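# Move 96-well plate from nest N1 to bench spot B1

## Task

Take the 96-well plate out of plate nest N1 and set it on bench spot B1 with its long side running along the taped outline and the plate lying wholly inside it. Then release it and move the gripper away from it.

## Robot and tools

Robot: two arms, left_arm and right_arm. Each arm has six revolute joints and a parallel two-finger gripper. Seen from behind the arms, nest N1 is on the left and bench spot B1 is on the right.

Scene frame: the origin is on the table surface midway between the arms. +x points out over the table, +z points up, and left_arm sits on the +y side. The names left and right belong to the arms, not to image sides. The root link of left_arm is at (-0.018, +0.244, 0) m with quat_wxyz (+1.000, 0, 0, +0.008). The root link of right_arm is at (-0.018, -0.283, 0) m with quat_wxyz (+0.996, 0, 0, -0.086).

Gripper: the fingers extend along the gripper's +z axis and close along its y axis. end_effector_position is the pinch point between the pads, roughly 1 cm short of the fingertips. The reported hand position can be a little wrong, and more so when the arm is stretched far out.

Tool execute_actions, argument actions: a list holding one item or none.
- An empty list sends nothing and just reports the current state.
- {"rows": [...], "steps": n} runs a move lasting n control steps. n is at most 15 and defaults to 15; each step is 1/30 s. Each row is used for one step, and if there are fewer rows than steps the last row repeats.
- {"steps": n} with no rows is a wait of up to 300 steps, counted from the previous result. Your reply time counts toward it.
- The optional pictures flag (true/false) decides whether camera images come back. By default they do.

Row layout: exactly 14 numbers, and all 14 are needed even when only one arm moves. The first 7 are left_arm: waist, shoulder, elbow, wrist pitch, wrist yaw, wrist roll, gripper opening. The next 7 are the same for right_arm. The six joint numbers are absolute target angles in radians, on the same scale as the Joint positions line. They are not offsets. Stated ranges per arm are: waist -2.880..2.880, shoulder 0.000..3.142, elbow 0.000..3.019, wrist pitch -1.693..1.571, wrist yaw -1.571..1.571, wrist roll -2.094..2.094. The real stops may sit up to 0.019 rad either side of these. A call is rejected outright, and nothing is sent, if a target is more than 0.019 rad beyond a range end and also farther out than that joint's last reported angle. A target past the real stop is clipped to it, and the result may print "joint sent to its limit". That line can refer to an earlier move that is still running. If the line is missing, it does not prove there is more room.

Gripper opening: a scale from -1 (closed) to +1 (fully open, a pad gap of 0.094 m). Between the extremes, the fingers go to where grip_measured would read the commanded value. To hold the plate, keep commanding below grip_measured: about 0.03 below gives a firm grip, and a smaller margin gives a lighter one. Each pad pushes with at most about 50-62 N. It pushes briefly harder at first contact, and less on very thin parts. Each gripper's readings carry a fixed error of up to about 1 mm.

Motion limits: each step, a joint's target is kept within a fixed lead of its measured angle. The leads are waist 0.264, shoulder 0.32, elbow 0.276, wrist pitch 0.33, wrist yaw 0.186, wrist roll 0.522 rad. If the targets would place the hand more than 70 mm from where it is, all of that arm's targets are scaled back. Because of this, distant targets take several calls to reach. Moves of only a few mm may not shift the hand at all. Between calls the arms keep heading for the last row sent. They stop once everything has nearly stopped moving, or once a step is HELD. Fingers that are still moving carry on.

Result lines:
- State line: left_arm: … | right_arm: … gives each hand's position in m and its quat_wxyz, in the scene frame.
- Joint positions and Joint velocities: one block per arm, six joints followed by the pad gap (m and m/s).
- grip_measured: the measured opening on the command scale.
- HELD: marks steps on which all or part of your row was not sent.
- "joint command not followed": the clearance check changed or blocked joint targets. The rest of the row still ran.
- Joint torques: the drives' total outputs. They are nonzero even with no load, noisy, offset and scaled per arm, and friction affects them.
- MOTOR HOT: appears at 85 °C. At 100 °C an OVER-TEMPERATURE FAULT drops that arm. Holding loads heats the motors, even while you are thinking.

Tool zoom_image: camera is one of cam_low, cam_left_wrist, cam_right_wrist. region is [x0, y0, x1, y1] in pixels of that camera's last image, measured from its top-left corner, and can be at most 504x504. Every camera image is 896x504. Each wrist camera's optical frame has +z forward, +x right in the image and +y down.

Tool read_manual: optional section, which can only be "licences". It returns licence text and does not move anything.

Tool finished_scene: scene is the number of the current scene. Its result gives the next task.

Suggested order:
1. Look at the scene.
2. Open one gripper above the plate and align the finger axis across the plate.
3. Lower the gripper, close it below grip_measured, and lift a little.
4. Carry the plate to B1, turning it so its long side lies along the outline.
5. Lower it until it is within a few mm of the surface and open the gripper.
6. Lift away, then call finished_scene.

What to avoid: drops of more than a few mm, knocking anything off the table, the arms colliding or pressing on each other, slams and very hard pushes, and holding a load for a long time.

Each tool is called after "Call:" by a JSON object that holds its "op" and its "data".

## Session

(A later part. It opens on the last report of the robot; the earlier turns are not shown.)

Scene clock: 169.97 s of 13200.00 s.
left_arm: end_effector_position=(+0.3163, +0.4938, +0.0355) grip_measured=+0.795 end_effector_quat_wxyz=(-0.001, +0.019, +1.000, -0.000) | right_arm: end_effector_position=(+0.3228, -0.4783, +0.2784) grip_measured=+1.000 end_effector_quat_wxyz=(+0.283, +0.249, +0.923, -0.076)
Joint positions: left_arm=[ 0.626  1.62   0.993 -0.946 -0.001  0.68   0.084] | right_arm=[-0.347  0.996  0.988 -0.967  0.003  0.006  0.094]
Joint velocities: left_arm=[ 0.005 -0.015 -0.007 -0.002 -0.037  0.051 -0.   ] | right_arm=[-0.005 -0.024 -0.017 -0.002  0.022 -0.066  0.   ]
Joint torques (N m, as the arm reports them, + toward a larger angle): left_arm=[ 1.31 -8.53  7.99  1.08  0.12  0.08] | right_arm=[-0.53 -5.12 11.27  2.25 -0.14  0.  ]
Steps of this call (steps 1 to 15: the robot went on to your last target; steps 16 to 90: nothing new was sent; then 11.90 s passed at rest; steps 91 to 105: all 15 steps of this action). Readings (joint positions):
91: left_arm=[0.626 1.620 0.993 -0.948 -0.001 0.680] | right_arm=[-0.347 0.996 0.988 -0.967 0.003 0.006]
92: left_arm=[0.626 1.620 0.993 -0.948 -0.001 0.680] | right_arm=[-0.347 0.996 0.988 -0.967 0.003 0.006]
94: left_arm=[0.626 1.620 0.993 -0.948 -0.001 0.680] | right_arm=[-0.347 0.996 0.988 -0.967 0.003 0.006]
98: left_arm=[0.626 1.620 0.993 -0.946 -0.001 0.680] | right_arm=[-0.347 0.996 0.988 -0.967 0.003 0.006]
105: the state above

Call:
{"op": "execute_actions", "data": {"actions": [{"rows": [[0.627, 1.634, 0.998, -0.934, 0.0, 0.692, 0.76, -0.342, 1.0, 1.0, -0.95, 0.0, 0.0, 1.0],[0.627, 1.634, 0.998, -0.934, 0.0, 0.692, 0.76, -0.342, 1.0, 1.0, -0.95, 0.0, 0.0, 1.0],[0.627, 1.62, 1.015, -0.945, 0.0, 0.692, 0.76, -0.342, 1.0, 1.0, -0.95, 0.0, 0.0, 1.0],[0.627, 1.604, 1.034, -0.956, 0.0, 0.692, 0.76, -0.342, 1.0, 1.0, -0.95, 0.0, 0.0, 1.0],[0.627, 1.596, 1.04, -0.965, 0.0, 0.692, 0.76, -0.342, 1.0, 1.0, -0.95, 0.0, 0.0, 1.0],[0.627, 1.589, 1.044, -0.975, 0.0, 0.692, 0.76, -0.342, 1.0, 1.0, -0.95, 0.0, 0.0, 1.0],[0.627, 1.582, 1.048, -0.985, 0.0, 0.692, 0.76, -0.342, 1.0, 1.0, -0.95, 0.0, 0.0, 1.0],[0.627, 1.575, 1.052, -0.995, 0.0, 0.692, 0.76, -0.342, 1.0, 1.0, -0.95, 0.0, 0.0, 1.0],[0.627, 1.568, 1.056, -1.005, 0.0, 0.692, 0.76, -0.342, 1.0, 1.0, -0.95, 0.0, 0.0, 1.0],[0.627, 1.561, 1.06, -1.015, 0.0, 0.692, 0.76, -0.342, 1.0, 1.0, -0.95, 0.0, 0.0, 1.0],[0.627, 1.554, 1.064, -1.025, 0.0, 0.692, 0.76, -0.342, 1.0, 1.0, -0.95, 0.0, 0.0, 1.0],[0.627, 1.547, 1.068, -1.035, 0.0, 0.692, 0.76, -0.342, 1.0, 1.0, -0.95, 0.0, 0.0, 1.0],[0.627, 1.539, 1.072, -1.045, 0.0, 0.692, 0.76, -0.342, 1.0, 1.0, -0.95, 0.0, 0.0, 1.0],[0.627, 1.531, 1.077, -1.055, 0.0, 0.692, 0.76, -0.342, 1.0, 1.0, -0.95, 0.0, 0.0, 1.0]], "steps": 15}], "pictures": false}}

Call:
{"op": "execute_actions", "data": {"actions": [{"steps": 15}]}}

Scene clock: 191.43 s of 13200.00 s.
left_arm: end_effector_position=(+0.3116, +0.4904, +0.0619) grip_measured=+0.779 end_effector_quat_wxyz=(-0.007, +0.019, +1.000, -0.004) | right_arm: end_effector_position=(+0.3228, -0.4783, +0.2784) grip_measured=+1.000 end_effector_quat_wxyz=(+0.283, +0.249, +0.923, -0.076)
Joint positions: left_arm=[ 0.626  1.573  1.019 -1.032 -0.002  0.68   0.084] | right_arm=[-0.347  0.996  0.988 -0.967  0.003  0.006  0.094]
Joint velocities: left_arm=[-0.005 -0.278  0.115 -0.222 -0.037 -0.007  0.001] | right_arm=[-0.005 -0.005  0.007 -0.007 -0.037  0.022  0.   ]
Joint torques (N m, as the arm reports them, + toward a larger angle): left_arm=[  1.38 -11.1   12.65   0.3    0.16   0.09] | right_arm=[-0.37 -5.02 11.26  2.27 -0.13  0.  ]
Steps of this call (steps 1 to 15: the robot went on to your last target; steps 16 to 90: nothing new was sent; then 17.97 s passed at rest; steps 91 to 105: all 15 steps of this action). Readings (joint positions):
91: left_arm=[0.626 1.620 0.993 -0.946 -0.001 0.680] | right_arm=[-0.347 0.996 0.988 -0.967 0.003 0.006]
92: left_arm=[0.626 1.620 0.993 -0.946 -0.001 0.680] | right_arm=[-0.347 0.996 0.988 -0.967 0.003 0.006]
94: left_arm=[0.626 1.620 0.993 -0.946 -0.001 0.680] | right_arm=[-0.347 0.996 0.988 -0.967 0.003 0.006]
98: left_arm=[0.626 1.619 0.999 -0.961 -0.002 0.680] | right_arm=[-0.347 0.996 0.988 -0.967 0.003 0.006]
105: the state above

Scene clock: 191.93 s of 13200.00 s.
left_arm: end_effector_position=(+0.3166, +0.4940, +0.0780) grip_measured=+0.779 end_effector_quat_wxyz=(+0.006, +0.019, +1.000, +0.006) | right_arm: end_effector_position=(+0.3228, -0.4783, +0.2784) grip_measured=+1.000 end_effector_quat_wxyz=(+0.283, +0.249, +0.923, -0.076)
Joint positions: left_arm=[ 0.626  1.546  1.035 -1.043 -0.002  0.68   0.084] | right_arm=[-0.347  0.996  0.988 -0.967  0.003  0.006  0.094]
Joint velocities: left_arm=[ 0.005 -0.024  0.007 -0.002  0.007  0.066  0.   ] | right_arm=[-0.015 -0.024 -0.002  0.002 -0.022 -0.007  0.   ]
Joint torques (N m, as the arm reports them, + toward a larger angle): left_arm=[  1.07 -10.49  11.97   0.27   0.17   0.08] | right_arm=[-0.37 -5.09 11.27  2.27 -0.12  0.  ]
Steps of this call (steps 1 to 15: the robot went on to your last target). Readings (joint positions):
1: left_arm=[0.626 1.565 1.022 -1.038 -0.002 0.680] | right_arm=[-0.347 0.996 0.988 -0.967 0.003 0.006]
2: left_arm=[0.626 1.557 1.025 -1.040 -0.002 0.680] | right_arm=[-0.347 0.996 0.988 -0.967 0.003 0.006]
4: left_arm=[0.626 1.548 1.031 -1.042 -0.002 0.680] | right_arm=[-0.347 0.996 0.988 -0.967 0.003 0.006]
8: left_arm=[0.626 1.546 1.035 -1.043 -0.002 0.680] | right_arm=[-0.347 0.996 0.988 -0.967 0.003 0.006]
15: the state above

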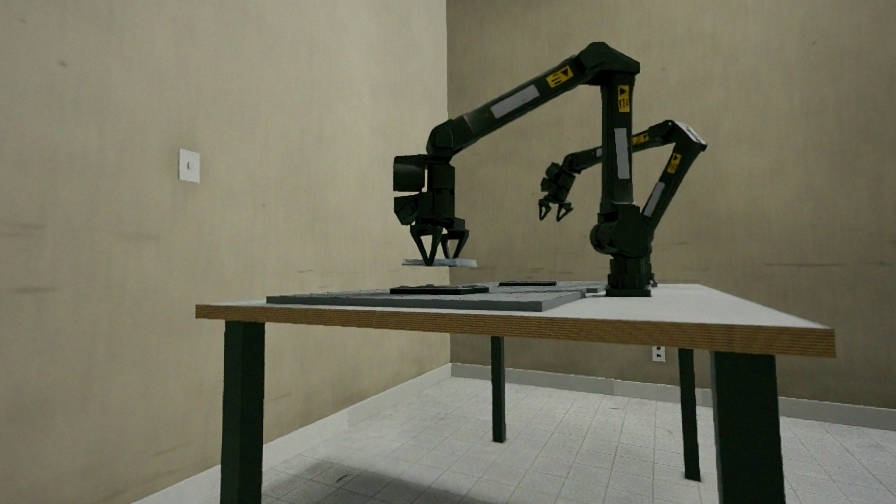

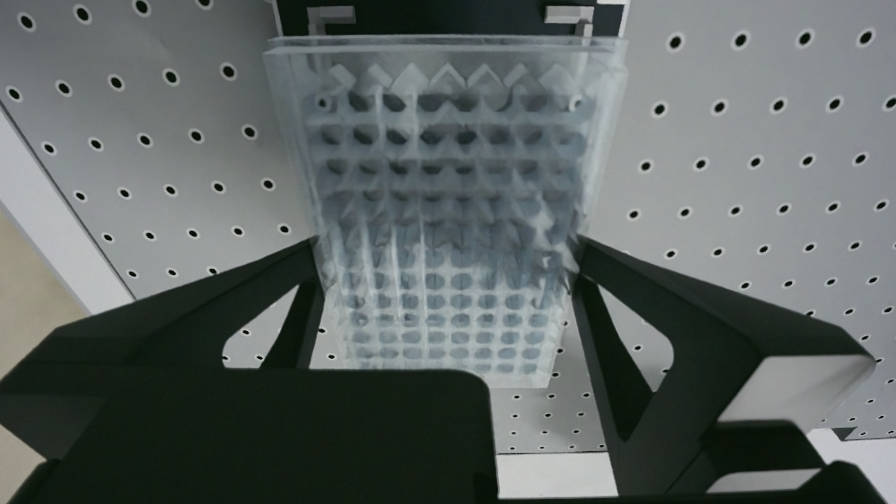

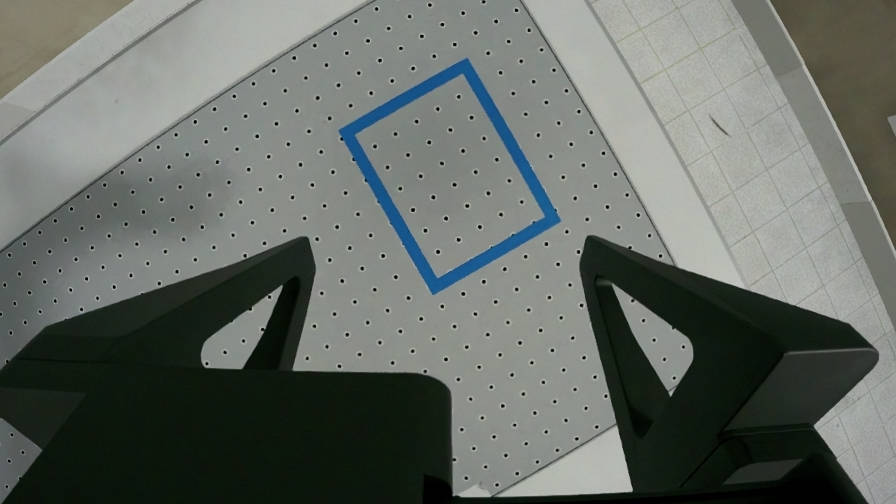

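Call:
{"op": "execute_actions", "data": {"actions": [{"rows": [[0.625,1.531,1.077,-1.055,0,0.687,0.75,-0.338,1.001,1.0,-0.951,0,0,1],[0.618,1.531,1.077,-1.055,0,0.673,0.75,-0.327,1.003,1.0,-0.953,0,0,1],[0.606,1.531,1.077,-1.055,0,0.650,0.75,-0.309,1.007,1.0,-0.958,0,0,1],[0.591,1.531,1.077,-1.055,0,0.617,0.75,-0.284,1.013,1.0,-0.963,0,0,1],[0.571,1.531,1.077,-1.055,0,0.576,0.75,-0.252,1.020,1.0,-0.971,0,0,1],[0.546,1.531,1.077,-1.055,0,0.527,0.75,-0.214,1.029,1.0,-0.979,0,0,1],[0.519,1.531,1.077,-1.055,0,0.470,0.75,-0.170,1.039,1.0,-0.989,0,0,1],[0.488,1.531,1.077,-1.055,0,0.406,0.75,-0.120,1.050,1.0,-1.001,0,0,1],[0.453,1.531,1.077,-1.055,0,0.335,0.75,-0.066,1.062,1.0,-1.013,0,0,1],[0.416,1.531,1.077,-1.055,0,0.260,0.75,-0.007,1.075,1.0,-1.027,0,0,1],[0.377,1.531,1.077,-1.055,0,0.179,0.75,0.055,1.089,1.0,-1.041,0,0,1],[0.336,1.531,1.077,-1.055,0,0.094,0.75,0.121,1.104,1.0,-1.056,0,0,1],[0.293,1.531,1.077,-1.055,0,0.007,0.75,0.189,1.119,1.0,-1.072,0,0,1],[0.250,1.531,1.077,-1.055,0,-0.083,0.75,0.258,1.134,1.0,-1.087,0,0,1],[0.2055,1.531,1.077,-1.055,0,-0.173,0.75,0.328,1.15,1.0,-1.104,0,0,1]], "steps": 15}], "pictures": false}}

Call:
{"op": "execute_actions", "data": {"actions": [{"rows": [[0.161,1.531,1.077,-1.055,0,-0.263,0.75,0.398,1.166,1.0,-1.120,0,0,1],[0.118,1.531,1.077,-1.055,0,-0.353,0.75,0.467,1.181,1.0,-1.135,0,0,1],[0.075,1.531,1.077,-1.055,0,-0.440,0.75,0.535,1.196,1.0,-1.151,0,0,1],[0.034,1.531,1.077,-1.055,0,-0.525,0.75,0.601,1.211,1.0,-1.166,0,0,1],[-0.005,1.531,1.077,-1.055,0,-0.606,0.75,0.663,1.225,1.0,-1.180,0,0,1],[-0.042,1.531,1.077,-1.055,0,-0.681,0.75,0.722,1.238,1.0,-1.194,0,0,1],[-0.077,1.531,1.077,-1.055,0,-0.752,0.75,0.776,1.250,1.0,-1.206,0,0,1],[-0.108,1.531,1.077,-1.055,0,-0.816,0.75,0.826,1.261,1.0,-1.218,0,0,1],[-0.135,1.531,1.077,-1.055,0,-0.873,0.75,0.870,1.271,1.0,-1.228,0,0,1],[-0.160,1.531,1.077,-1.055,0,-0.922,0.75,0.908,1.280,1.0,-1.236,0,0,1],[-0.180,1.531,1.077,-1.055,0,-0.963,0.75,0.940,1.287,1.0,-1.244,0,0,1],[-0.195,1.531,1.077,-1.055,0,-0.996,0.75,0.965,1.293,1.0,-1.249,0,0,1],[-0.207,1.531,1.077,-1.055,0,-1.019,0.75,0.983,1.297,1.0,-1.254,0,0,1],[-0.214,1.531,1.077,-1.055,0,-1.033,0.75,0.994,1.299,1.0,-1.256,0,0,1],[-0.216,1.531,1.077,-1.055,0,-1.038,0.75,0.998,1.30,1.0,-1.257,0,0,1]], "steps": 15}], "pictures": false}}

Call:
{"op": "execute_actions", "data": {"actions": [{"steps": 25}]}}

Scene clock: 243.37 s of 13200.00 s.
left_arm: end_effector_position=(+0.3794, +0.3722, +0.0780) grip_measured=+0.779 end_effector_quat_wxyz=(+0.008, -0.076, +0.997, +0.003) | right_arm: end_effector_position=(+0.3702, -0.2797, +0.2264) grip_measured=+1.000 end_effector_quat_wxyz=(+0.196, -0.002, +0.981, +0.000)
Joint positions: left_arm=[ 0.296  1.546  1.035 -1.043 -0.002  0.159  0.084] | right_arm=[ 0.182  1.11   0.988 -1.054  0.003  0.006  0.094]
Joint velocities: left_arm=[-1.421  0.005  0.002 -0.012 -0.066 -2.147  0.   ] | right_arm=[ 1.939  0.493 -0.007 -0.422  0.051  0.007  0.   ]
Joint torques (N m, as the arm reports them, + toward a larger angle): left_arm=[  0.93 -10.45  11.95   0.24   0.1   -0.13] | right_arm=[-0.43 -6.49 10.82  0.85 -0.11  0.01]
Steps of this call (steps 1 to 15: the robot went on to your last target; steps 16 to 90: nothing new was sent; then 47.93 s passed at rest; steps 91 to 105: all 15 steps of this action). Readings (joint positions):
91: left_arm=[0.626 1.546 1.035 -1.043 -0.002 0.680] | right_arm=[-0.347 0.996 0.988 -0.967 0.003 0.006]
92: left_arm=[0.626 1.546 1.035 -1.043 -0.002 0.680] | right_arm=[-0.346 0.996 0.988 -0.967 0.003 0.006]
94: left_arm=[0.623 1.546 1.035 -1.043 -0.002 0.670] | right_arm=[-0.335 0.996 0.988 -0.967 0.003 0.006]
98: left_arm=[0.570 1.546 1.035 -1.043 -0.002 0.573] | right_arm=[-0.231 1.009 0.988 -0.974 0.003 0.006]
105: the state above

Scene clock: 243.87 s of 13200.00 s.
left_arm: end_effector_position=(+0.3908, +0.1596, +0.0780) grip_measured=+0.780 end_effector_quat_wxyz=(+0.007, -0.330, +0.944, -0.004) | right_arm: end_effector_position=(+0.2211, -0.0212, +0.1525) grip_measured=+1.000 end_effector_quat_wxyz=(+0.012, -0.401, +0.916, +0.006)
Joint positions: left_arm=[-0.22   1.546  1.035 -1.043 -0.001 -0.876  0.084] | right_arm=[ 1.004  1.294  0.988 -1.239 -0.001  0.005  0.094]
Joint velocities: left_arm=[-0.259  0.005 -0.012  0.027  0.022 -1.018  0.001] | right_arm=[ 0.357  0.063 -0.002 -0.134 -0.022  0.007  0.   ]
Joint torques (N m, as the arm reports them, + toward a larger angle): left_arm=[  2.42 -10.51  11.94   0.33  -0.04  -0.13] | right_arm=[-2.74 -8.12 10.06  0.5   0.01 -0.01]
Steps of this call (steps 1 to 15: all 15 steps of this action). Readings (joint positions):
1: left_arm=[0.248 1.546 1.035 -1.043 -0.002 0.082] | right_arm=[0.249 1.127 0.988 -1.068 0.002 0.006]
2: left_arm=[0.200 1.546 1.035 -1.043 -0.002 0.003] | right_arm=[0.316 1.144 0.988 -1.082 0.002 0.006]
4: left_arm=[0.108 1.546 1.035 -1.043 -0.002 -0.161] | right_arm=[0.450 1.175 0.988 -1.112 0.002 0.006]
8: left_arm=[-0.056 1.546 1.035 -1.043 -0.001 -0.480] | right_arm=[0.719 1.234 0.988 -1.173 0.001 0.006]
15: the state above

Scene clock: 244.70 s of 13200.00 s.
left_arm: end_effector_position=(+0.3906, +0.1585, +0.0780) grip_measured=+0.780 end_effector_quat_wxyz=(+0.007, -0.398, +0.917, -0.004) | right_arm: end_effector_position=(+0.2194, -0.0220, +0.1522) grip_measured=+1.000 end_effector_quat_wxyz=(+0.008, -0.402, +0.915, +0.004)
Joint positions: left_arm=[-0.222  1.546  1.035 -1.043 -0.001 -1.025  0.084] | right_arm=[ 1.006  1.294  0.988 -1.246 -0.001  0.005  0.094]
Joint velocities: left_arm=[-0.005  0.005  0.007  0.007 -0.051 -0.11  -0.001] | right_arm=[-0.005 -0.005 -0.027 -0.002  0.007 -0.037  0.   ]
Joint torques (N m, as the arm reports them, + toward a larger angle): left_arm=[  1.31 -10.61  11.93   0.32  -0.05  -0.18] | right_arm=[-1.44 -7.91  9.86  0.27  0.01  0.01]
Steps of this call (steps 1 to 25: the robot went on to your last target). Readings (joint positions):
1: left_arm=[-0.226 1.546 1.035 -1.043 -0.001 -0.906] | right_arm=[1.012 1.294 0.988 -1.243 -0.001 0.005]
2: left_arm=[-0.228 1.546 1.035 -1.043 -0.001 -0.930] | right_arm=[1.013 1.294 0.988 -1.244 -0.001 0.005]
4: left_arm=[-0.227 1.546 1.035 -1.043 -0.001 -0.965] | right_arm=[1.011 1.294 0.988 -1.246 -0.001 0.005]
8: left_arm=[-0.222 1.546 1.035 -1.043 -0.001 -1.001] | right_arm=[1.007 1.294 0.988 -1.246 -0.001 0.005]
25: the state above

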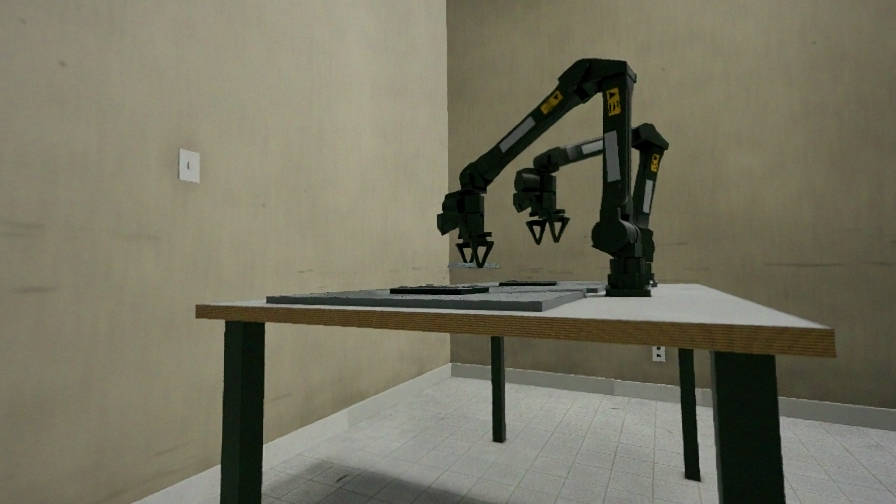

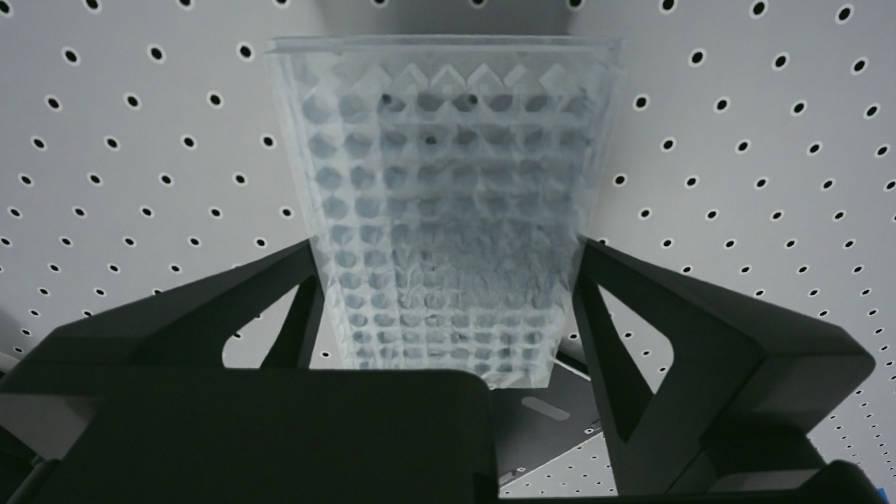

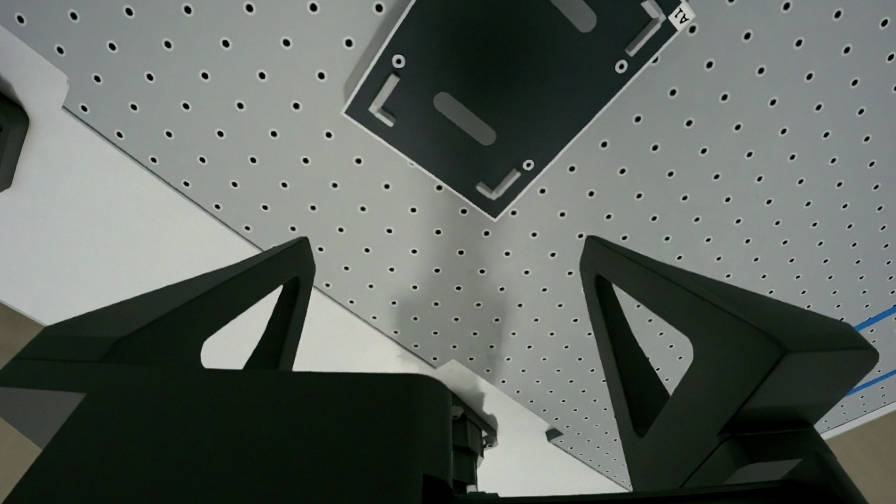

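Call:
{"op": "execute_actions", "data": {"actions": [{"rows": [[-0.216,1.55,1.055,-1.04,0,-1.038,0.75,0.998,1.30,1.0,-1.257,0,0,1],[-0.216,1.562,1.04,-1.03,0,-1.038,0.75,0.998,1.30,1.0,-1.257,0,0,1],[-0.216,1.57,1.035,-1.02,0,-1.038,0.75,0.998,1.30,1.0,-1.257,0,0,1],[-0.216,1.578,1.031,-1.01,0,-1.038,0.75,0.998,1.30,1.0,-1.257,0,0,1],[-0.216,1.586,1.026,-1.0,0,-1.038,0.75,0.998,1.30,1.0,-1.257,0,0,1],[-0.216,1.594,1.021,-0.99,0,-1.038,0.75,0.998,1.30,1.0,-1.257,0,0,1],[-0.216,1.602,1.017,-0.98,0,-1.038,0.75,0.998,1.30,1.0,-1.257,0,0,1],[-0.216,1.61,1.012,-0.97,0,-1.038,0.75,0.998,1.30,1.0,-1.257,0,0,1],[-0.216,1.617,1.008,-0.96,0,-1.038,0.75,0.998,1.30,1.0,-1.257,0,0,1],[-0.216,1.623,1.004,-0.95,0,-1.038,0.75,0.998,1.30,1.0,-1.257,0,0,1],[-0.216,1.628,1.001,-0.942,0,-1.038,0.75,0.998,1.30,1.0,-1.257,0,0,1],[-0.216,1.632,0.999,-0.937,0,-1.038,0.75,0.998,1.30,1.0,-1.257,0,0,1],[-0.216,1.634,0.998,-0.934,0,-1.038,0.75,0.998,1.30,1.0,-1.257,0,0,1]], "steps": 15}], "pictures": false}}

Call:
{"op": "execute_actions", "data": {"actions": [{"steps": 12}]}}

Scene clock: 262.30 s of 13200.00 s.
left_arm: end_effector_position=(+0.3859, +0.1595, +0.0307) grip_measured=+0.780 end_effector_quat_wxyz=(-0.009, -0.398, +0.917, +0.007) | right_arm: end_effector_position=(+0.2194, -0.0220, +0.1522) grip_measured=+1.000 end_effector_quat_wxyz=(+0.008, -0.402, +0.915, +0.004)
Joint positions: left_arm=[-0.222  1.629  0.989 -0.952 -0.001 -1.026  0.084] | right_arm=[ 1.006  1.294  0.988 -1.246 -0.001  0.005  0.094]
Joint velocities: left_arm=[-0.005  0.132 -0.056  0.046  0.037 -0.095 -0.   ] | right_arm=[-0.015 -0.005  0.002  0.012  0.066 -0.022  0.   ]
Joint torques (N m, as the arm reports them, + toward a larger angle): left_arm=[ 1.6  -9.79  8.78  1.13 -0.04 -0.14] | right_arm=[-1.24 -7.93  9.91  0.31  0.02  0.01]
Steps of this call (steps 1 to 15: the robot went on to your last target; steps 16 to 90: nothing new was sent; then 14.10 s passed at rest; steps 91 to 105: all 15 steps of this action). Readings (joint positions):
91: left_arm=[-0.222 1.546 1.035 -1.043 -0.001 -1.026] | right_arm=[1.006 1.294 0.988 -1.246 -0.001 0.005]
92: left_arm=[-0.222 1.546 1.035 -1.043 -0.001 -1.026] | right_arm=[1.006 1.294 0.988 -1.246 -0.001 0.005]
94: left_arm=[-0.222 1.548 1.033 -1.037 -0.001 -1.026] | right_arm=[1.006 1.294 0.988 -1.246 -0.001 0.005]
98: left_arm=[-0.222 1.569 1.020 -1.003 -0.001 -1.026] | right_arm=[1.006 1.294 0.988 -1.246 -0.001 0.005]
105: the state above

Scene clock: 262.70 s of 13200.00 s.
left_arm: end_effector_position=(+0.3852, +0.1596, +0.0283) grip_measured=+0.780 end_effector_quat_wxyz=(-0.009, -0.398, +0.917, +0.007) | right_arm: end_effector_position=(+0.2194, -0.0220, +0.1522) grip_measured=+1.000 end_effector_quat_wxyz=(+0.008, -0.402, +0.915, +0.004)
Joint positions: left_arm=[-0.222  1.633  0.986 -0.948 -0.001 -1.026  0.084] | right_arm=[ 1.006  1.294  0.988 -1.246 -0.001  0.005  0.094]
Joint velocities: left_arm=[-0.005 -0.005 -0.002 -0.002  0.007  0.037 -0.   ] | right_arm=[-0.015  0.015 -0.017  0.012 -0.051 -0.037  0.   ]
Joint torques (N m, as the arm reports them, + toward a larger angle): left_arm=[ 1.57 -9.49  8.61  1.17 -0.05 -0.13] | right_arm=[-1.24 -7.73  9.89  0.35  0.01  0.01]
Steps of this call (steps 1 to 12: the robot went on to your last target). Readings (joint positions):
1: left_arm=[-0.222 1.632 0.987 -0.951 -0.001 -1.026] | right_arm=[1.006 1.294 0.988 -1.246 -0.001 0.005]
2: left_arm=[-0.222 1.633 0.986 -0.951 -0.001 -1.026] | right_arm=[1.006 1.294 0.988 -1.246 -0.001 0.005]
4: left_arm=[-0.222 1.633 0.986 -0.950 -0.001 -1.026] | right_arm=[1.006 1.294 0.988 -1.246 -0.001 0.005]
8: left_arm=[-0.222 1.633 0.986 -0.948 -0.001 -1.026] | right_arm=[1.006 1.294 0.988 -1.246 -0.001 0.005]
12: the state above

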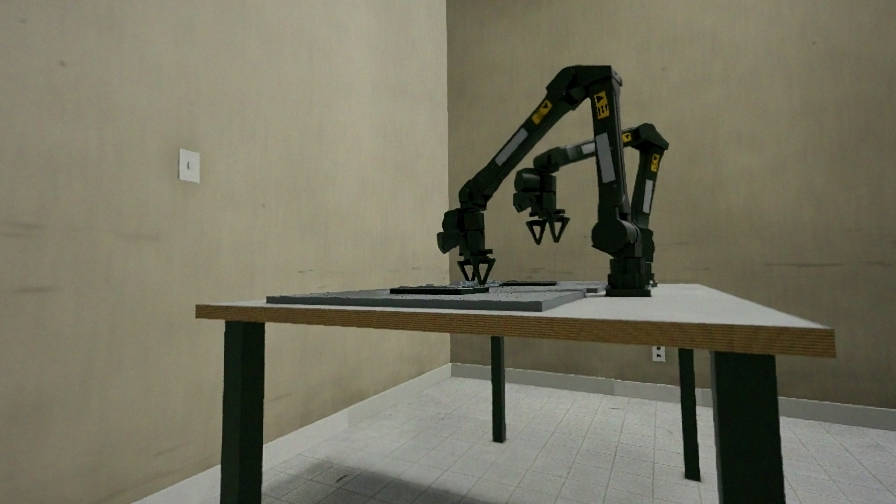

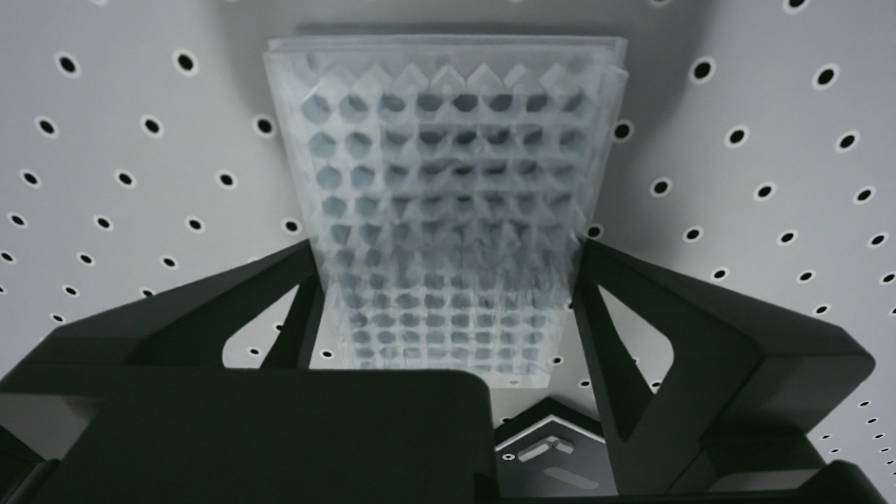

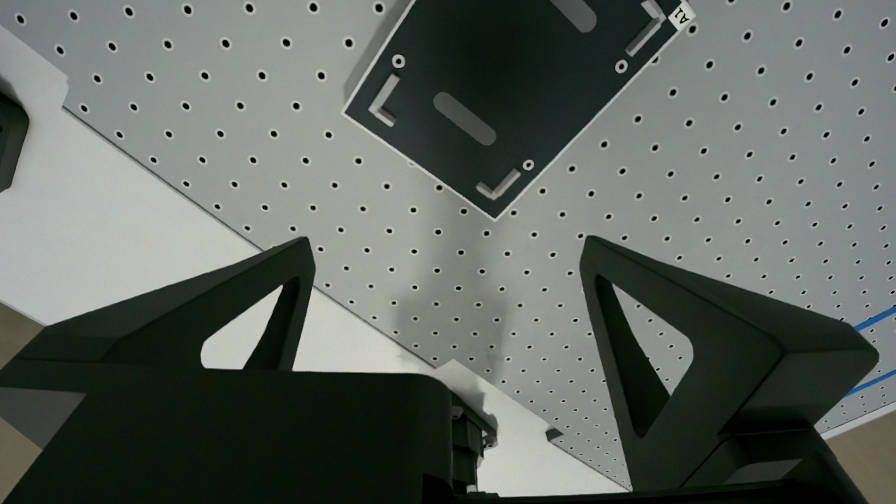

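Call:
{"op": "execute_actions", "data": {"actions": [{"rows": [[-0.216,1.638,0.998,-0.928,0,-1.038,0.75,0.998,1.30,1.0,-1.257,0,0,1],[-0.216,1.642,0.998,-0.922,0,-1.038,0.75,0.998,1.30,1.0,-1.257,0,0,1],[-0.216,1.646,0.998,-0.916,0,-1.038,0.75,0.998,1.30,1.0,-1.257,0,0,1],[-0.216,1.649,0.998,-0.91,0,-1.038,0.75,0.998,1.30,1.0,-1.257,0,0,1],[-0.216,1.652,0.998,-0.906,0,-1.038,0.75,0.998,1.30,1.0,-1.257,0,0,1]], "steps": 15}], "pictures": false}}

Scene clock: 274.60 s of 13200.00 s.
left_arm: end_effector_position=(+0.3914, +0.1583, +0.0264) grip_measured=+0.780 end_effector_quat_wxyz=(+0.000, -0.398, +0.917, +0.000) | right_arm: end_effector_position=(+0.2194, -0.0220, +0.1522) grip_measured=+1.000 end_effector_quat_wxyz=(+0.008, -0.402, +0.915, +0.004)
Joint positions: left_arm=[-0.222  1.637  0.986 -0.92  -0.001 -1.026  0.084] | right_arm=[ 1.006  1.294  0.988 -1.246 -0.001  0.005  0.094]
Joint velocities: left_arm=[-0.005  0.015 -0.007 -0.007  0.007  0.022  0.   ] | right_arm=[-0.015 -0.005  0.002  0.012 -0.022  0.007  0.   ]
Joint torques (N m, as the arm reports them, + toward a larger angle): left_arm=[ 1.48 -8.66  8.56  1.13 -0.04 -0.13] | right_arm=[-1.35 -7.7   9.96  0.33  0.01 -0.01]
Steps of this call (steps 1 to 15: the robot went on to your last target; steps 16 to 90: nothing new was sent; then 8.40 s passed at rest; steps 91 to 105: all 15 steps of this action). Readings (joint positions):
91: left_arm=[-0.222 1.633 0.986 -0.947 -0.001 -1.026] | right_arm=[1.006 1.294 0.988 -1.246 -0.001 0.005]
92: left_arm=[-0.222 1.633 0.986 -0.944 -0.001 -1.026] | right_arm=[1.006 1.294 0.988 -1.246 -0.001 0.005]
94: left_arm=[-0.222 1.633 0.986 -0.935 -0.001 -1.026] | right_arm=[1.006 1.294 0.988 -1.246 -0.001 0.005]
98: left_arm=[-0.222 1.635 0.986 -0.921 -0.001 -1.026] | right_arm=[1.006 1.294 0.988 -1.246 -0.001 0.005]
105: the state above

Call:
{"op": "execute_actions", "data": {"actions": [{"rows": [[-0.216,1.655,0.998,-0.903,0,-1.038,0.75,0.998,1.30,1.0,-1.257,0,0,1],[-0.216,1.658,0.998,-0.90,0,-1.038,0.75,0.998,1.30,1.0,-1.257,0,0,1]], "steps": 12}]}}

Scene clock: 277.90 s of 13200.00 s.
left_arm: end_effector_position=(+0.3921, +0.1582, +0.0238) grip_measured=+0.780 end_effector_quat_wxyz=(-0.000, -0.398, +0.917, +0.001) | right_arm: end_effector_position=(+0.2194, -0.0220, +0.1522) grip_measured=+1.000 end_effector_quat_wxyz=(+0.008, -0.402, +0.915, +0.004)
Joint positions: left_arm=[-0.222  1.644  0.986 -0.914 -0.001 -1.026  0.084] | right_arm=[ 1.006  1.294  0.988 -1.246 -0.001  0.005  0.094]
Joint velocities: left_arm=[ 0.005 -0.015  0.007 -0.002 -0.022  0.007 -0.001] | right_arm=[-0.015  0.005  0.002  0.017 -0.022  0.007  0.   ]
Joint torques (N m, as the arm reports them, + toward a larger angle): left_arm=[ 1.65 -9.37  8.63  1.13 -0.04 -0.15] | right_arm=[-1.36 -7.88  9.92  0.35  0.01  0.  ]
Steps of this call (steps 1 to 15: the robot went on to your last target; steps 16 to 87: nothing new was sent; steps 88 to 99: all 12 steps of this action). Readings (joint positions):
88: left_arm=[-0.222 1.638 0.986 -0.919 -0.001 -1.026] | right_arm=[1.006 1.294 0.988 -1.246 -0.001 0.005]
89: left_arm=[-0.222 1.638 0.986 -0.918 -0.001 -1.026] | right_arm=[1.006 1.294 0.988 -1.246 -0.001 0.005]
91: left_arm=[-0.222 1.639 0.986 -0.915 -0.001 -1.026] | right_arm=[1.006 1.294 0.988 -1.246 -0.001 0.005]
95: left_arm=[-0.222 1.643 0.986 -0.914 -0.001 -1.026] | right_arm=[1.006 1.294 0.988 -1.246 -0.001 0.005]
99: the state above

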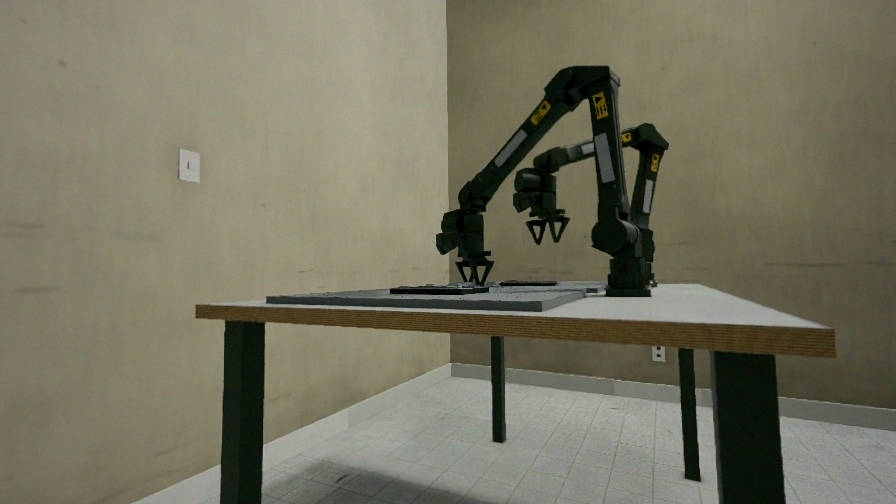

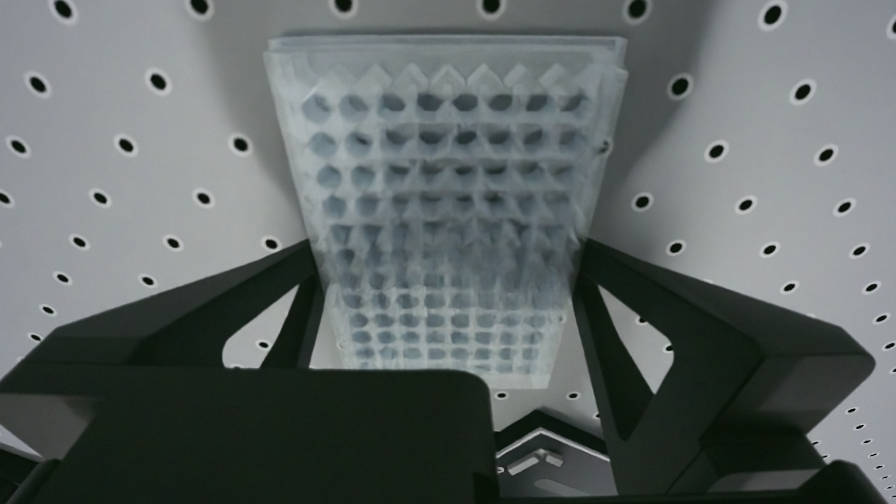

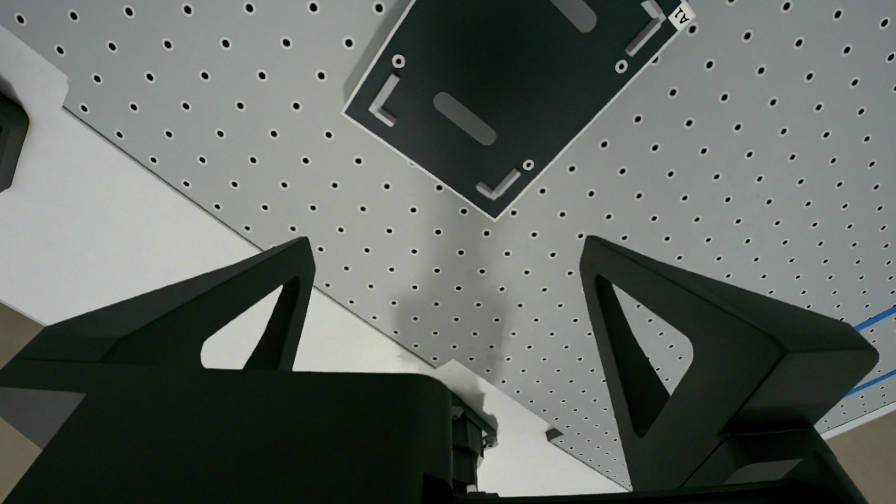

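Call:
{"op": "execute_actions", "data": {"actions": [{"rows": [[-0.216,1.661,0.998,-0.897,0,-1.038,0.75,0.998,1.30,1.0,-1.257,0,0,1],[-0.216,1.664,0.998,-0.894,0,-1.038,0.75,0.998,1.30,1.0,-1.257,0,0,1]], "steps": 12}], "pictures": false}}

Scene clock: 283.30 s of 13200.00 s.
left_arm: end_effector_position=(+0.3927, +0.1580, +0.0234) grip_measured=+0.780 end_effector_quat_wxyz=(+0.001, -0.398, +0.917, +0.000) | right_arm: end_effector_position=(+0.2194, -0.0220, +0.1522) grip_measured=+1.000 end_effector_quat_wxyz=(+0.008, -0.402, +0.915, +0.004)
Joint positions: left_arm=[-0.222  1.645  0.986 -0.911 -0.001 -1.026  0.084] | right_arm=[ 1.006  1.294  0.988 -1.246 -0.001  0.005  0.094]
Joint velocities: left_arm=[ 0.005  0.005  0.017 -0.017  0.037 -0.022  0.   ] | right_arm=[-0.005 -0.005 -0.007  0.002  0.037 -0.022  0.   ]
Joint torques (N m, as the arm reports them, + toward a larger angle): left_arm=[ 1.66 -8.6   8.53  1.31 -0.05 -0.13] | right_arm=[-1.32 -7.83  9.91  0.33  0.01  0.  ]
Steps of this call (steps 1 to 15: the robot went on to your last target; steps 16 to 90: nothing new was sent; then 2.00 s passed at rest; steps 91 to 102: all 12 steps of this action). Readings (joint positions):
91: left_arm=[-0.222 1.644 0.986 -0.914 -0.001 -1.026] | right_arm=[1.006 1.294 0.988 -1.246 -0.001 0.005]
92: left_arm=[-0.222 1.644 0.986 -0.913 -0.001 -1.026] | right_arm=[1.006 1.294 0.988 -1.246 -0.001 0.005]
94: left_arm=[-0.222 1.645 0.986 -0.911 -0.001 -1.026] | right_arm=[1.006 1.294 0.988 -1.246 -0.001 0.005]
98: left_arm=[-0.222 1.645 0.986 -0.911 -0.001 -1.026] | right_arm=[1.006 1.294 0.988 -1.246 -0.001 0.005]
102: the state above

Call:
{"op": "execute_actions", "data": {"actions": [{"rows": [[-0.216,1.65,0.998,-0.905,0,-1.038,0.80,0.998,1.30,1.0,-1.257,0,0,1],[-0.216,1.645,0.998,-0.91,0,-1.038,0.85,0.998,1.30,1.0,-1.257,0,0,1],[-0.216,1.64,0.998,-0.915,0,-1.038,0.92,0.998,1.30,1.0,-1.257,0,0,1],[-0.216,1.635,0.998,-0.918,0,-1.038,1.0,0.998,1.30,1.0,-1.257,0,0,1],[-0.216,1.63,0.998,-0.92,0,-1.038,1.0,0.998,1.30,1.0,-1.257,0,0,1],[-0.216,1.626,0.998,-0.92,0,-1.038,1.0,0.998,1.30,1.0,-1.257,0,0,1],[-0.216,1.619,0.998,-0.92,0,-1.038,1.0,0.998,1.30,1.0,-1.257,0,0,1],[-0.216,1.612,0.998,-0.922,0,-1.038,1.0,0.998,1.30,1.0,-1.257,0,0,1],[-0.216,1.605,0.998,-0.924,0,-1.038,1.0,0.998,1.30,1.0,-1.257,0,0,1],[-0.216,1.598,0.998,-0.927,0,-1.038,1.0,0.998,1.30,1.0,-1.257,0,0,1],[-0.216,1.591,0.998,-0.93,0,-1.038,1.0,0.998,1.30,1.0,-1.257,0,0,1],[-0.216,1.584,0.998,-0.933,0,-1.038,1.0,0.998,1.30,1.0,-1.257,0,0,1],[-0.216,1.577,0.998,-0.936,0,-1.038,1.0,0.998,1.30,1.0,-1.257,0,0,1],[-0.216,1.57,0.998,-0.94,0,-1.038,1.0,0.998,1.30,1.0,-1.257,0,0,1],[-0.216,1.563,0.998,-0.944,0,-1.038,1.0,0.998,1.30,1.0,-1.257,0,0,1]], "steps": 15}], "pictures": false}}

Call:
{"op": "execute_actions", "data": {"actions": [{"rows": [[-0.216,1.556,0.998,-0.948,0,-1.038,1.0,0.998,1.30,1.0,-1.257,0,0,1],[-0.216,1.55,0.998,-0.952,0,-1.038,1.0,0.998,1.30,1.0,-1.257,0,0,1],[-0.216,1.55,0.998,-0.955,0,-1.038,1.0,0.998,1.30,1.0,-1.257,0,0,1]], "steps": 10}]}}

Scene clock: 305.83 s of 13200.00 s.
left_arm: end_effector_position=(+0.3925, +0.1581, +0.0367) grip_measured=+1.000 end_effector_quat_wxyz=(+0.008, -0.398, +0.917, -0.005) | right_arm: end_effector_position=(+0.2194, -0.0220, +0.1522) grip_measured=+1.000 end_effector_quat_wxyz=(+0.008, -0.402, +0.915, +0.004)
Joint positions: left_arm=[-0.222  1.611  0.986 -0.926 -0.001 -1.026  0.094] | right_arm=[ 1.006  1.294  0.988 -1.246 -0.001  0.005  0.094]
Joint velocities: left_arm=[-0.015 -0.269 -0.012 -0.1   -0.022 -0.037  0.   ] | right_arm=[-0.015 -0.005  0.002  0.022 -0.037 -0.037  0.   ]
Joint torques (N m, as the arm reports them, + toward a larger angle): left_arm=[  1.65 -12.89   8.8    0.23  -0.03  -0.14] | right_arm=[-1.46 -7.73  9.96  0.29  0.01  0.01]
Steps of this call (steps 1 to 15: the robot went on to your last target; steps 16 to 90: nothing new was sent; then 19.03 s passed at rest; steps 91 to 105: all 15 steps of this action). Readings (joint positions):
91: left_arm=[-0.222 1.645 0.986 -0.911 -0.001 -1.026] | right_arm=[1.006 1.294 0.988 -1.246 -0.001 0.005]
92: left_arm=[-0.222 1.645 0.986 -0.911 -0.001 -1.026] | right_arm=[1.006 1.294 0.988 -1.246 -0.001 0.005]
94: left_arm=[-0.222 1.645 0.986 -0.911 -0.001 -1.026] | right_arm=[1.006 1.294 0.988 -1.246 -0.001 0.005]
98: left_arm=[-0.222 1.644 0.986 -0.911 -0.001 -1.026] | right_arm=[1.006 1.294 0.988 -1.246 -0.001 0.005]
105: the state above

Scene clock: 306.17 s of 13200.00 s.
left_arm: end_effector_position=(+0.3921, +0.1582, +0.0553) grip_measured=+1.000 end_effector_quat_wxyz=(+0.020, -0.398, +0.917, -0.014) | right_arm: end_effector_position=(+0.2194, -0.0220, +0.1522) grip_measured=+1.000 end_effector_quat_wxyz=(+0.008, -0.402, +0.915, +0.004)
Joint positions: left_arm=[-0.222  1.564  0.986 -0.943 -0.001 -1.026  0.094] | right_arm=[ 1.006  1.294  0.988 -1.246 -0.001  0.005  0.094]
Joint velocities: left_arm=[-0.005  0.005 -0.007 -0.046 -0.051  0.051  0.   ] | right_arm=[-0.015 -0.015 -0.007  0.012  0.007  0.007  0.   ]
Joint torques (N m, as the arm reports them, + toward a larger angle): left_arm=[  1.59 -10.55   8.99   0.4   -0.04  -0.14] | right_arm=[-1.47 -8.04  9.9   0.29  0.02  0.  ]
Steps of this call (steps 1 to 10: all 10 steps of this action). Readings (joint positions):
1: left_arm=[-0.222 1.602 0.986 -0.929 -0.001 -1.026] | right_arm=[1.006 1.294 0.988 -1.246 -0.001 0.005]
2: left_arm=[-0.222 1.593 0.986 -0.933 -0.001 -1.026] | right_arm=[1.006 1.294 0.988 -1.246 -0.001 0.005]
4: left_arm=[-0.222 1.576 0.986 -0.939 -0.001 -1.026] | right_arm=[1.006 1.294 0.988 -1.246 -0.001 0.005]
8: left_arm=[-0.222 1.564 0.986 -0.943 -0.001 -1.026] | right_arm=[1.006 1.294 0.988 -1.246 -0.001 0.005]
10: the state above

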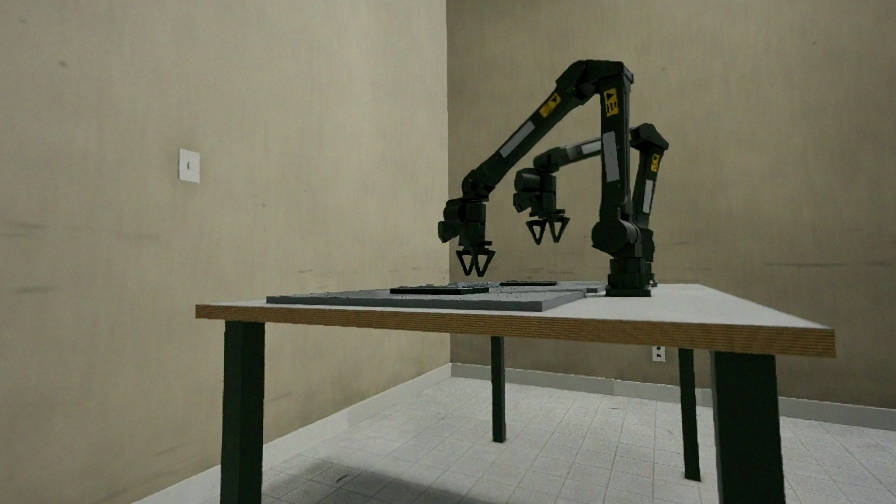

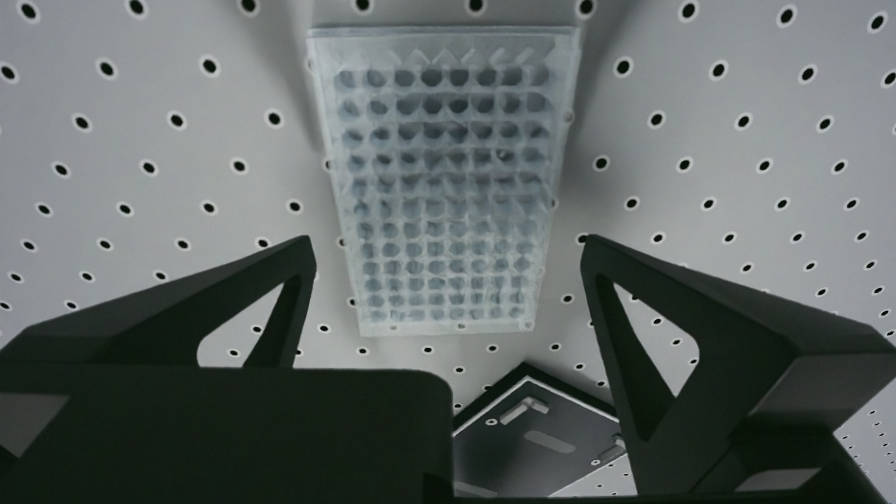

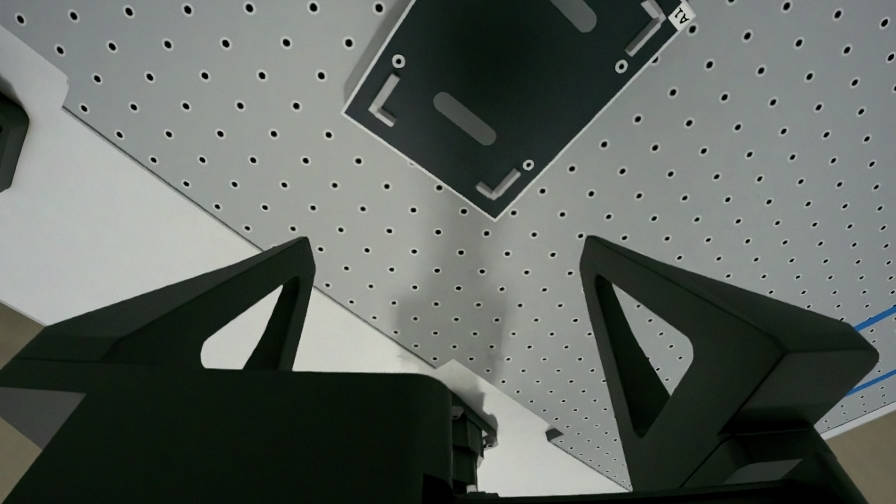

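Call:
{"op": "execute_actions", "data": {"actions": [{"rows": [[-0.206,1.547,0.998,-0.953,0,-1.035,1,0.99,1.30,1.0,-1.257,0,0,1],[-0.176,1.536,0.998,-0.948,0,-1.027,1,0.99,1.30,1.0,-1.257,0,0,1],[-0.129,1.519,0.998,-0.939,0,-1.013,1,0.99,1.30,1.0,-1.257,0,0,1],[-0.064,1.496,0.99,-0.927,0,-0.993,1,0.99,1.30,1.0,-1.257,0,0,1],[0.013,1.466,0.975,-0.911,0,-0.968,1,0.99,1.30,1.0,-1.257,0,0,1],[0.100,1.431,0.95,-0.892,0,-0.939,1,0.99,1.30,1.0,-1.257,0,0,1],[0.194,1.390,0.92,-0.871,0,-0.905,1,0.99,1.30,1.0,-1.257,0,0,1],[0.290,1.343,0.888,-0.847,0,-0.866,1,0.99,1.30,1.0,-1.257,0,0,1],[0.384,1.292,0.854,-0.820,0,-0.824,1,0.99,1.30,1.0,-1.257,0,0,1],[0.471,1.238,0.824,-0.791,0,-0.779,1,0.99,1.30,1.0,-1.257,0,0,1],[0.548,1.179,0.791,-0.761,0,-0.730,1,0.99,1.304,1.004,-1.257,0,0,1],[0.613,1.118,0.757,-0.729,0,-0.679,1,0.99,1.317,1.017,-1.257,0,0,1],[0.660,1.055,0.722,-0.696,0,-0.627,1,0.99,1.338,1.038,-1.257,0,0,1],[0.690,0.990,0.686,-0.662,0,-0.573,1,0.99,1.366,1.067,-1.257,0,0,1],[0.7,0.925,0.649,-0.628,0,-0.519,1,0.99,1.401,1.102,-1.257,0,0,1]], "steps": 15}], "pictures": false}}

Call:
{"op": "execute_actions", "data": {"actions": [{"rows": [[0.7,0.860,0.612,-0.593,0,-0.465,1,0.99,1.442,1.144,-1.257,0,0,1],[0.7,0.795,0.576,-0.559,0,-0.411,1,0.99,1.488,1.191,-1.257,0,0,1],[0.7,0.732,0.541,-0.526,0,-0.359,1,0.99,1.538,1.242,-1.257,0,0,1],[0.7,0.671,0.507,-0.494,0,-0.308,1,0.99,1.591,1.295,-1.257,0,0,1],[0.7,0.613,0.475,-0.464,0,-0.260,1,0.99,1.645,1.35,-1.257,0,0,1],[0.7,0.558,0.444,-0.435,0,-0.214,1,0.99,1.699,1.405,-1.257,0,0,1],[0.7,0.507,0.415,-0.408,0,-0.172,1,0.99,1.752,1.458,-1.257,0,0,1],[0.7,0.461,0.390,-0.384,0,-0.133,1,0.99,1.802,1.509,-1.257,0,0,1],[0.7,0.419,0.367,-0.363,0,-0.099,1,0.99,1.848,1.556,-1.257,0,0,1],[0.7,0.384,0.347,-0.344,0,-0.070,1,0.99,1.889,1.598,-1.257,0,0,1],[0.7,0.354,0.330,-0.328,0,-0.045,1,0.99,1.924,1.633,-1.257,0,0,1],[0.7,0.331,0.317,-0.316,0,-0.025,1,0.99,1.952,1.662,-1.257,0,0,1],[0.7,0.314,0.308,-0.307,0,-0.011,1,0.99,1.973,1.683,-1.257,0,0,1],[0.7,0.303,0.302,-0.302,0,-0.003,1,0.99,1.986,1.696,-1.257,0,0,1],[0.7,0.3,0.3,-0.3,0,0,1,0.99,1.99,1.70,-1.257,0,0,1]], "steps": 15}], "pictures": false}}

Call:
{"op": "execute_actions", "data": {"actions": [{"steps": 20}]}}

Scene clock: 376.43 s of 13200.00 s.
left_arm: end_effector_position=(+0.3397, +0.3918, +0.1123) grip_measured=+1.000 end_effector_quat_wxyz=(+0.173, -0.559, +0.810, -0.038) | right_arm: end_effector_position=(+0.2247, -0.0202, +0.1501) grip_measured=+1.000 end_effector_quat_wxyz=(+0.002, -0.399, +0.917, +0.001)
Joint positions: left_arm=[ 0.377  1.226  0.773 -0.762  0.002 -0.815  0.094] | right_arm=[ 0.999  1.318  1.004 -1.252 -0.001  0.005  0.094]
Joint velocities: left_arm=[ 1.792 -1.724 -0.916  0.926  0.007  0.989  0.   ] | right_arm=[-0.015  0.552  0.398 -0.125 -0.022  0.007  0.   ]
Joint torques (N m, as the arm reports them, + toward a larger angle): left_arm=[ 0.4  -8.41  8.56  1.36 -0.15  0.05] | right_arm=[-1.44 -4.46 15.53  0.93  0.01  0.01]
Steps of this call (steps 1 to 15: the robot went on to your last target; steps 16 to 90: nothing new was sent; then 66.77 s passed at rest; steps 91 to 105: all 15 steps of this action). Readings (joint positions):
91: left_arm=[-0.222 1.564 0.986 -0.944 -0.001 -1.026] | right_arm=[1.006 1.294 0.988 -1.246 -0.001 0.005]
92: left_arm=[-0.219 1.564 0.986 -0.944 -0.000 -1.026] | right_arm=[1.005 1.294 0.988 -1.246 -0.001 0.005]
94: left_arm=[-0.191 1.559 0.985 -0.943 0.002 -1.022] | right_arm=[1.002 1.294 0.988 -1.246 -0.001 0.005]
98: left_arm=[-0.022 1.510 0.956 -0.912 0.003 -0.987] | right_arm=[0.999 1.294 0.988 -1.246 -0.001 0.005]
105: the state above

Scene clock: 376.93 s of 13200.00 s.
left_arm: end_effector_position=(+0.2038, +0.4393, +0.2291) grip_measured=+1.000 end_effector_quat_wxyz=(+0.553, -0.329, +0.745, +0.176) | right_arm: end_effector_position=(+0.3828, +0.1513, +0.0818) grip_measured=+1.000 end_effector_quat_wxyz=(-0.008, -0.399, +0.917, -0.003)
Joint positions: left_arm=[ 0.705  0.304  0.306 -0.334 -0.003 -0.109  0.094] | right_arm=[ 0.999  1.976  1.644 -1.257 -0.001  0.005  0.094]
Joint velocities: left_arm=[-0.024 -0.122 -0.335  0.159 -0.051  0.681  0.   ] | right_arm=[-0.005  0.65   0.237 -0.012  0.022 -0.051  0.   ]
Joint torques (N m, as the arm reports them, + toward a larger angle): left_arm=[ 0.5   3.16 12.54  3.12  0.17  0.12] | right_arm=[ -1.41 -20.24  12.31   0.66   0.     0.  ]
Steps of this call (steps 1 to 15: all 15 steps of this action). Readings (joint positions):
1: left_arm=[0.439 1.165 0.739 -0.731 0.002 -0.776] | right_arm=[0.999 1.342 1.024 -1.256 -0.001 0.005]
2: left_arm=[0.502 1.101 0.703 -0.698 0.002 -0.734] | right_arm=[0.999 1.374 1.055 -1.258 -0.001 0.005]
4: left_arm=[0.626 0.946 0.616 -0.610 0.000 -0.617] | right_arm=[0.999 1.463 1.147 -1.259 -0.001 0.005]
8: left_arm=[0.729 0.546 0.438 -0.464 -0.004 -0.377] | right_arm=[0.999 1.674 1.372 -1.259 -0.001 0.005]
15: the state above

Scene clock: 377.60 s of 13200.00 s.
left_arm: end_effector_position=(+0.2029, +0.4385, +0.2183) grip_measured=+1.000 end_effector_quat_wxyz=(+0.540, -0.294, +0.763, +0.201) | right_arm: end_effector_position=(+0.3841, +0.1527, +0.0628) grip_measured=+1.000 end_effector_quat_wxyz=(-0.021, -0.399, +0.917, -0.009)
Joint positions: left_arm=[ 0.705  0.302  0.284 -0.324 -0.003 -0.013  0.094] | right_arm=[ 0.999  2.016  1.656 -1.257 -0.001  0.005  0.094]
Joint velocities: left_arm=[-0.024 -0.005 -0.017  0.002  0.022  0.007  0.   ] | right_arm=[-0.005 -0.005 -0.017  0.012  0.066  0.007  0.   ]
Joint torques (N m, as the arm reports them, + toward a larger angle): left_arm=[ 0.95  2.77 12.51  3.02  0.15  0.09] | right_arm=[ -1.59 -20.08  12.53   0.61   0.01   0.  ]
Steps of this call (steps 1 to 20: the robot went on to your last target). Readings (joint positions):
1: left_arm=[0.705 0.302 0.296 -0.331 -0.003 -0.089] | right_arm=[0.999 1.994 1.649 -1.257 -0.001 0.005]
2: left_arm=[0.705 0.302 0.290 -0.330 -0.003 -0.074] | right_arm=[0.999 2.005 1.649 -1.257 -0.001 0.005]
4: left_arm=[0.705 0.302 0.284 -0.330 -0.003 -0.051] | right_arm=[0.999 2.016 1.649 -1.257 -0.001 0.005]
8: left_arm=[0.705 0.302 0.284 -0.325 -0.003 -0.028] | right_arm=[0.999 2.016 1.656 -1.257 -0.001 0.005]
20: the state above

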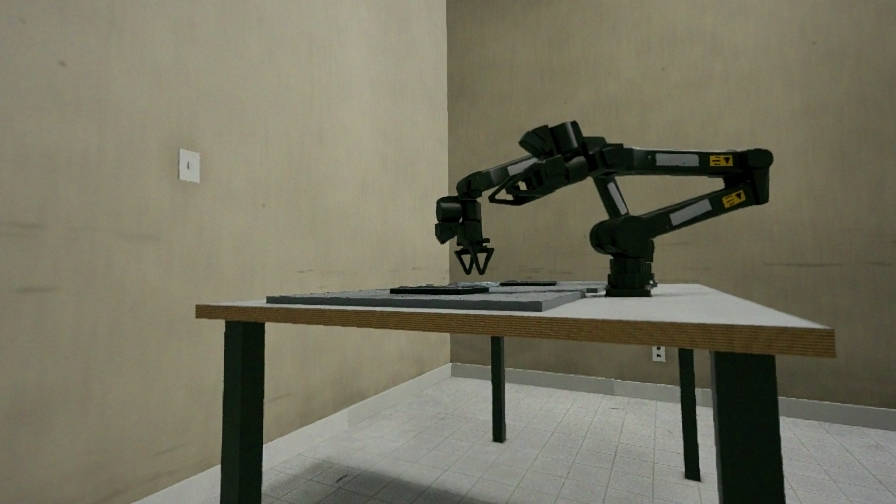

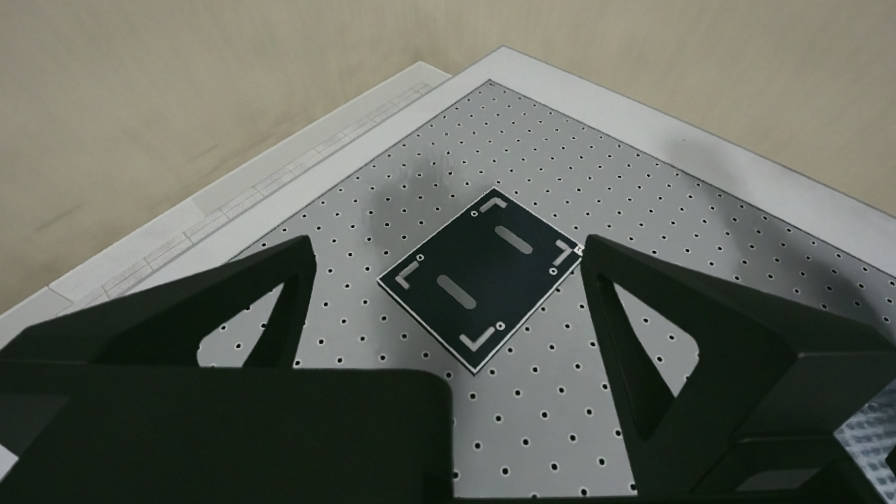

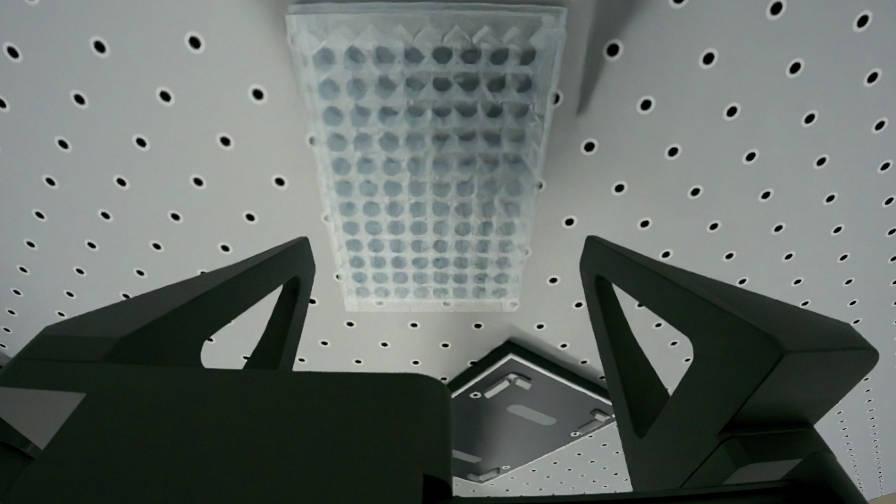

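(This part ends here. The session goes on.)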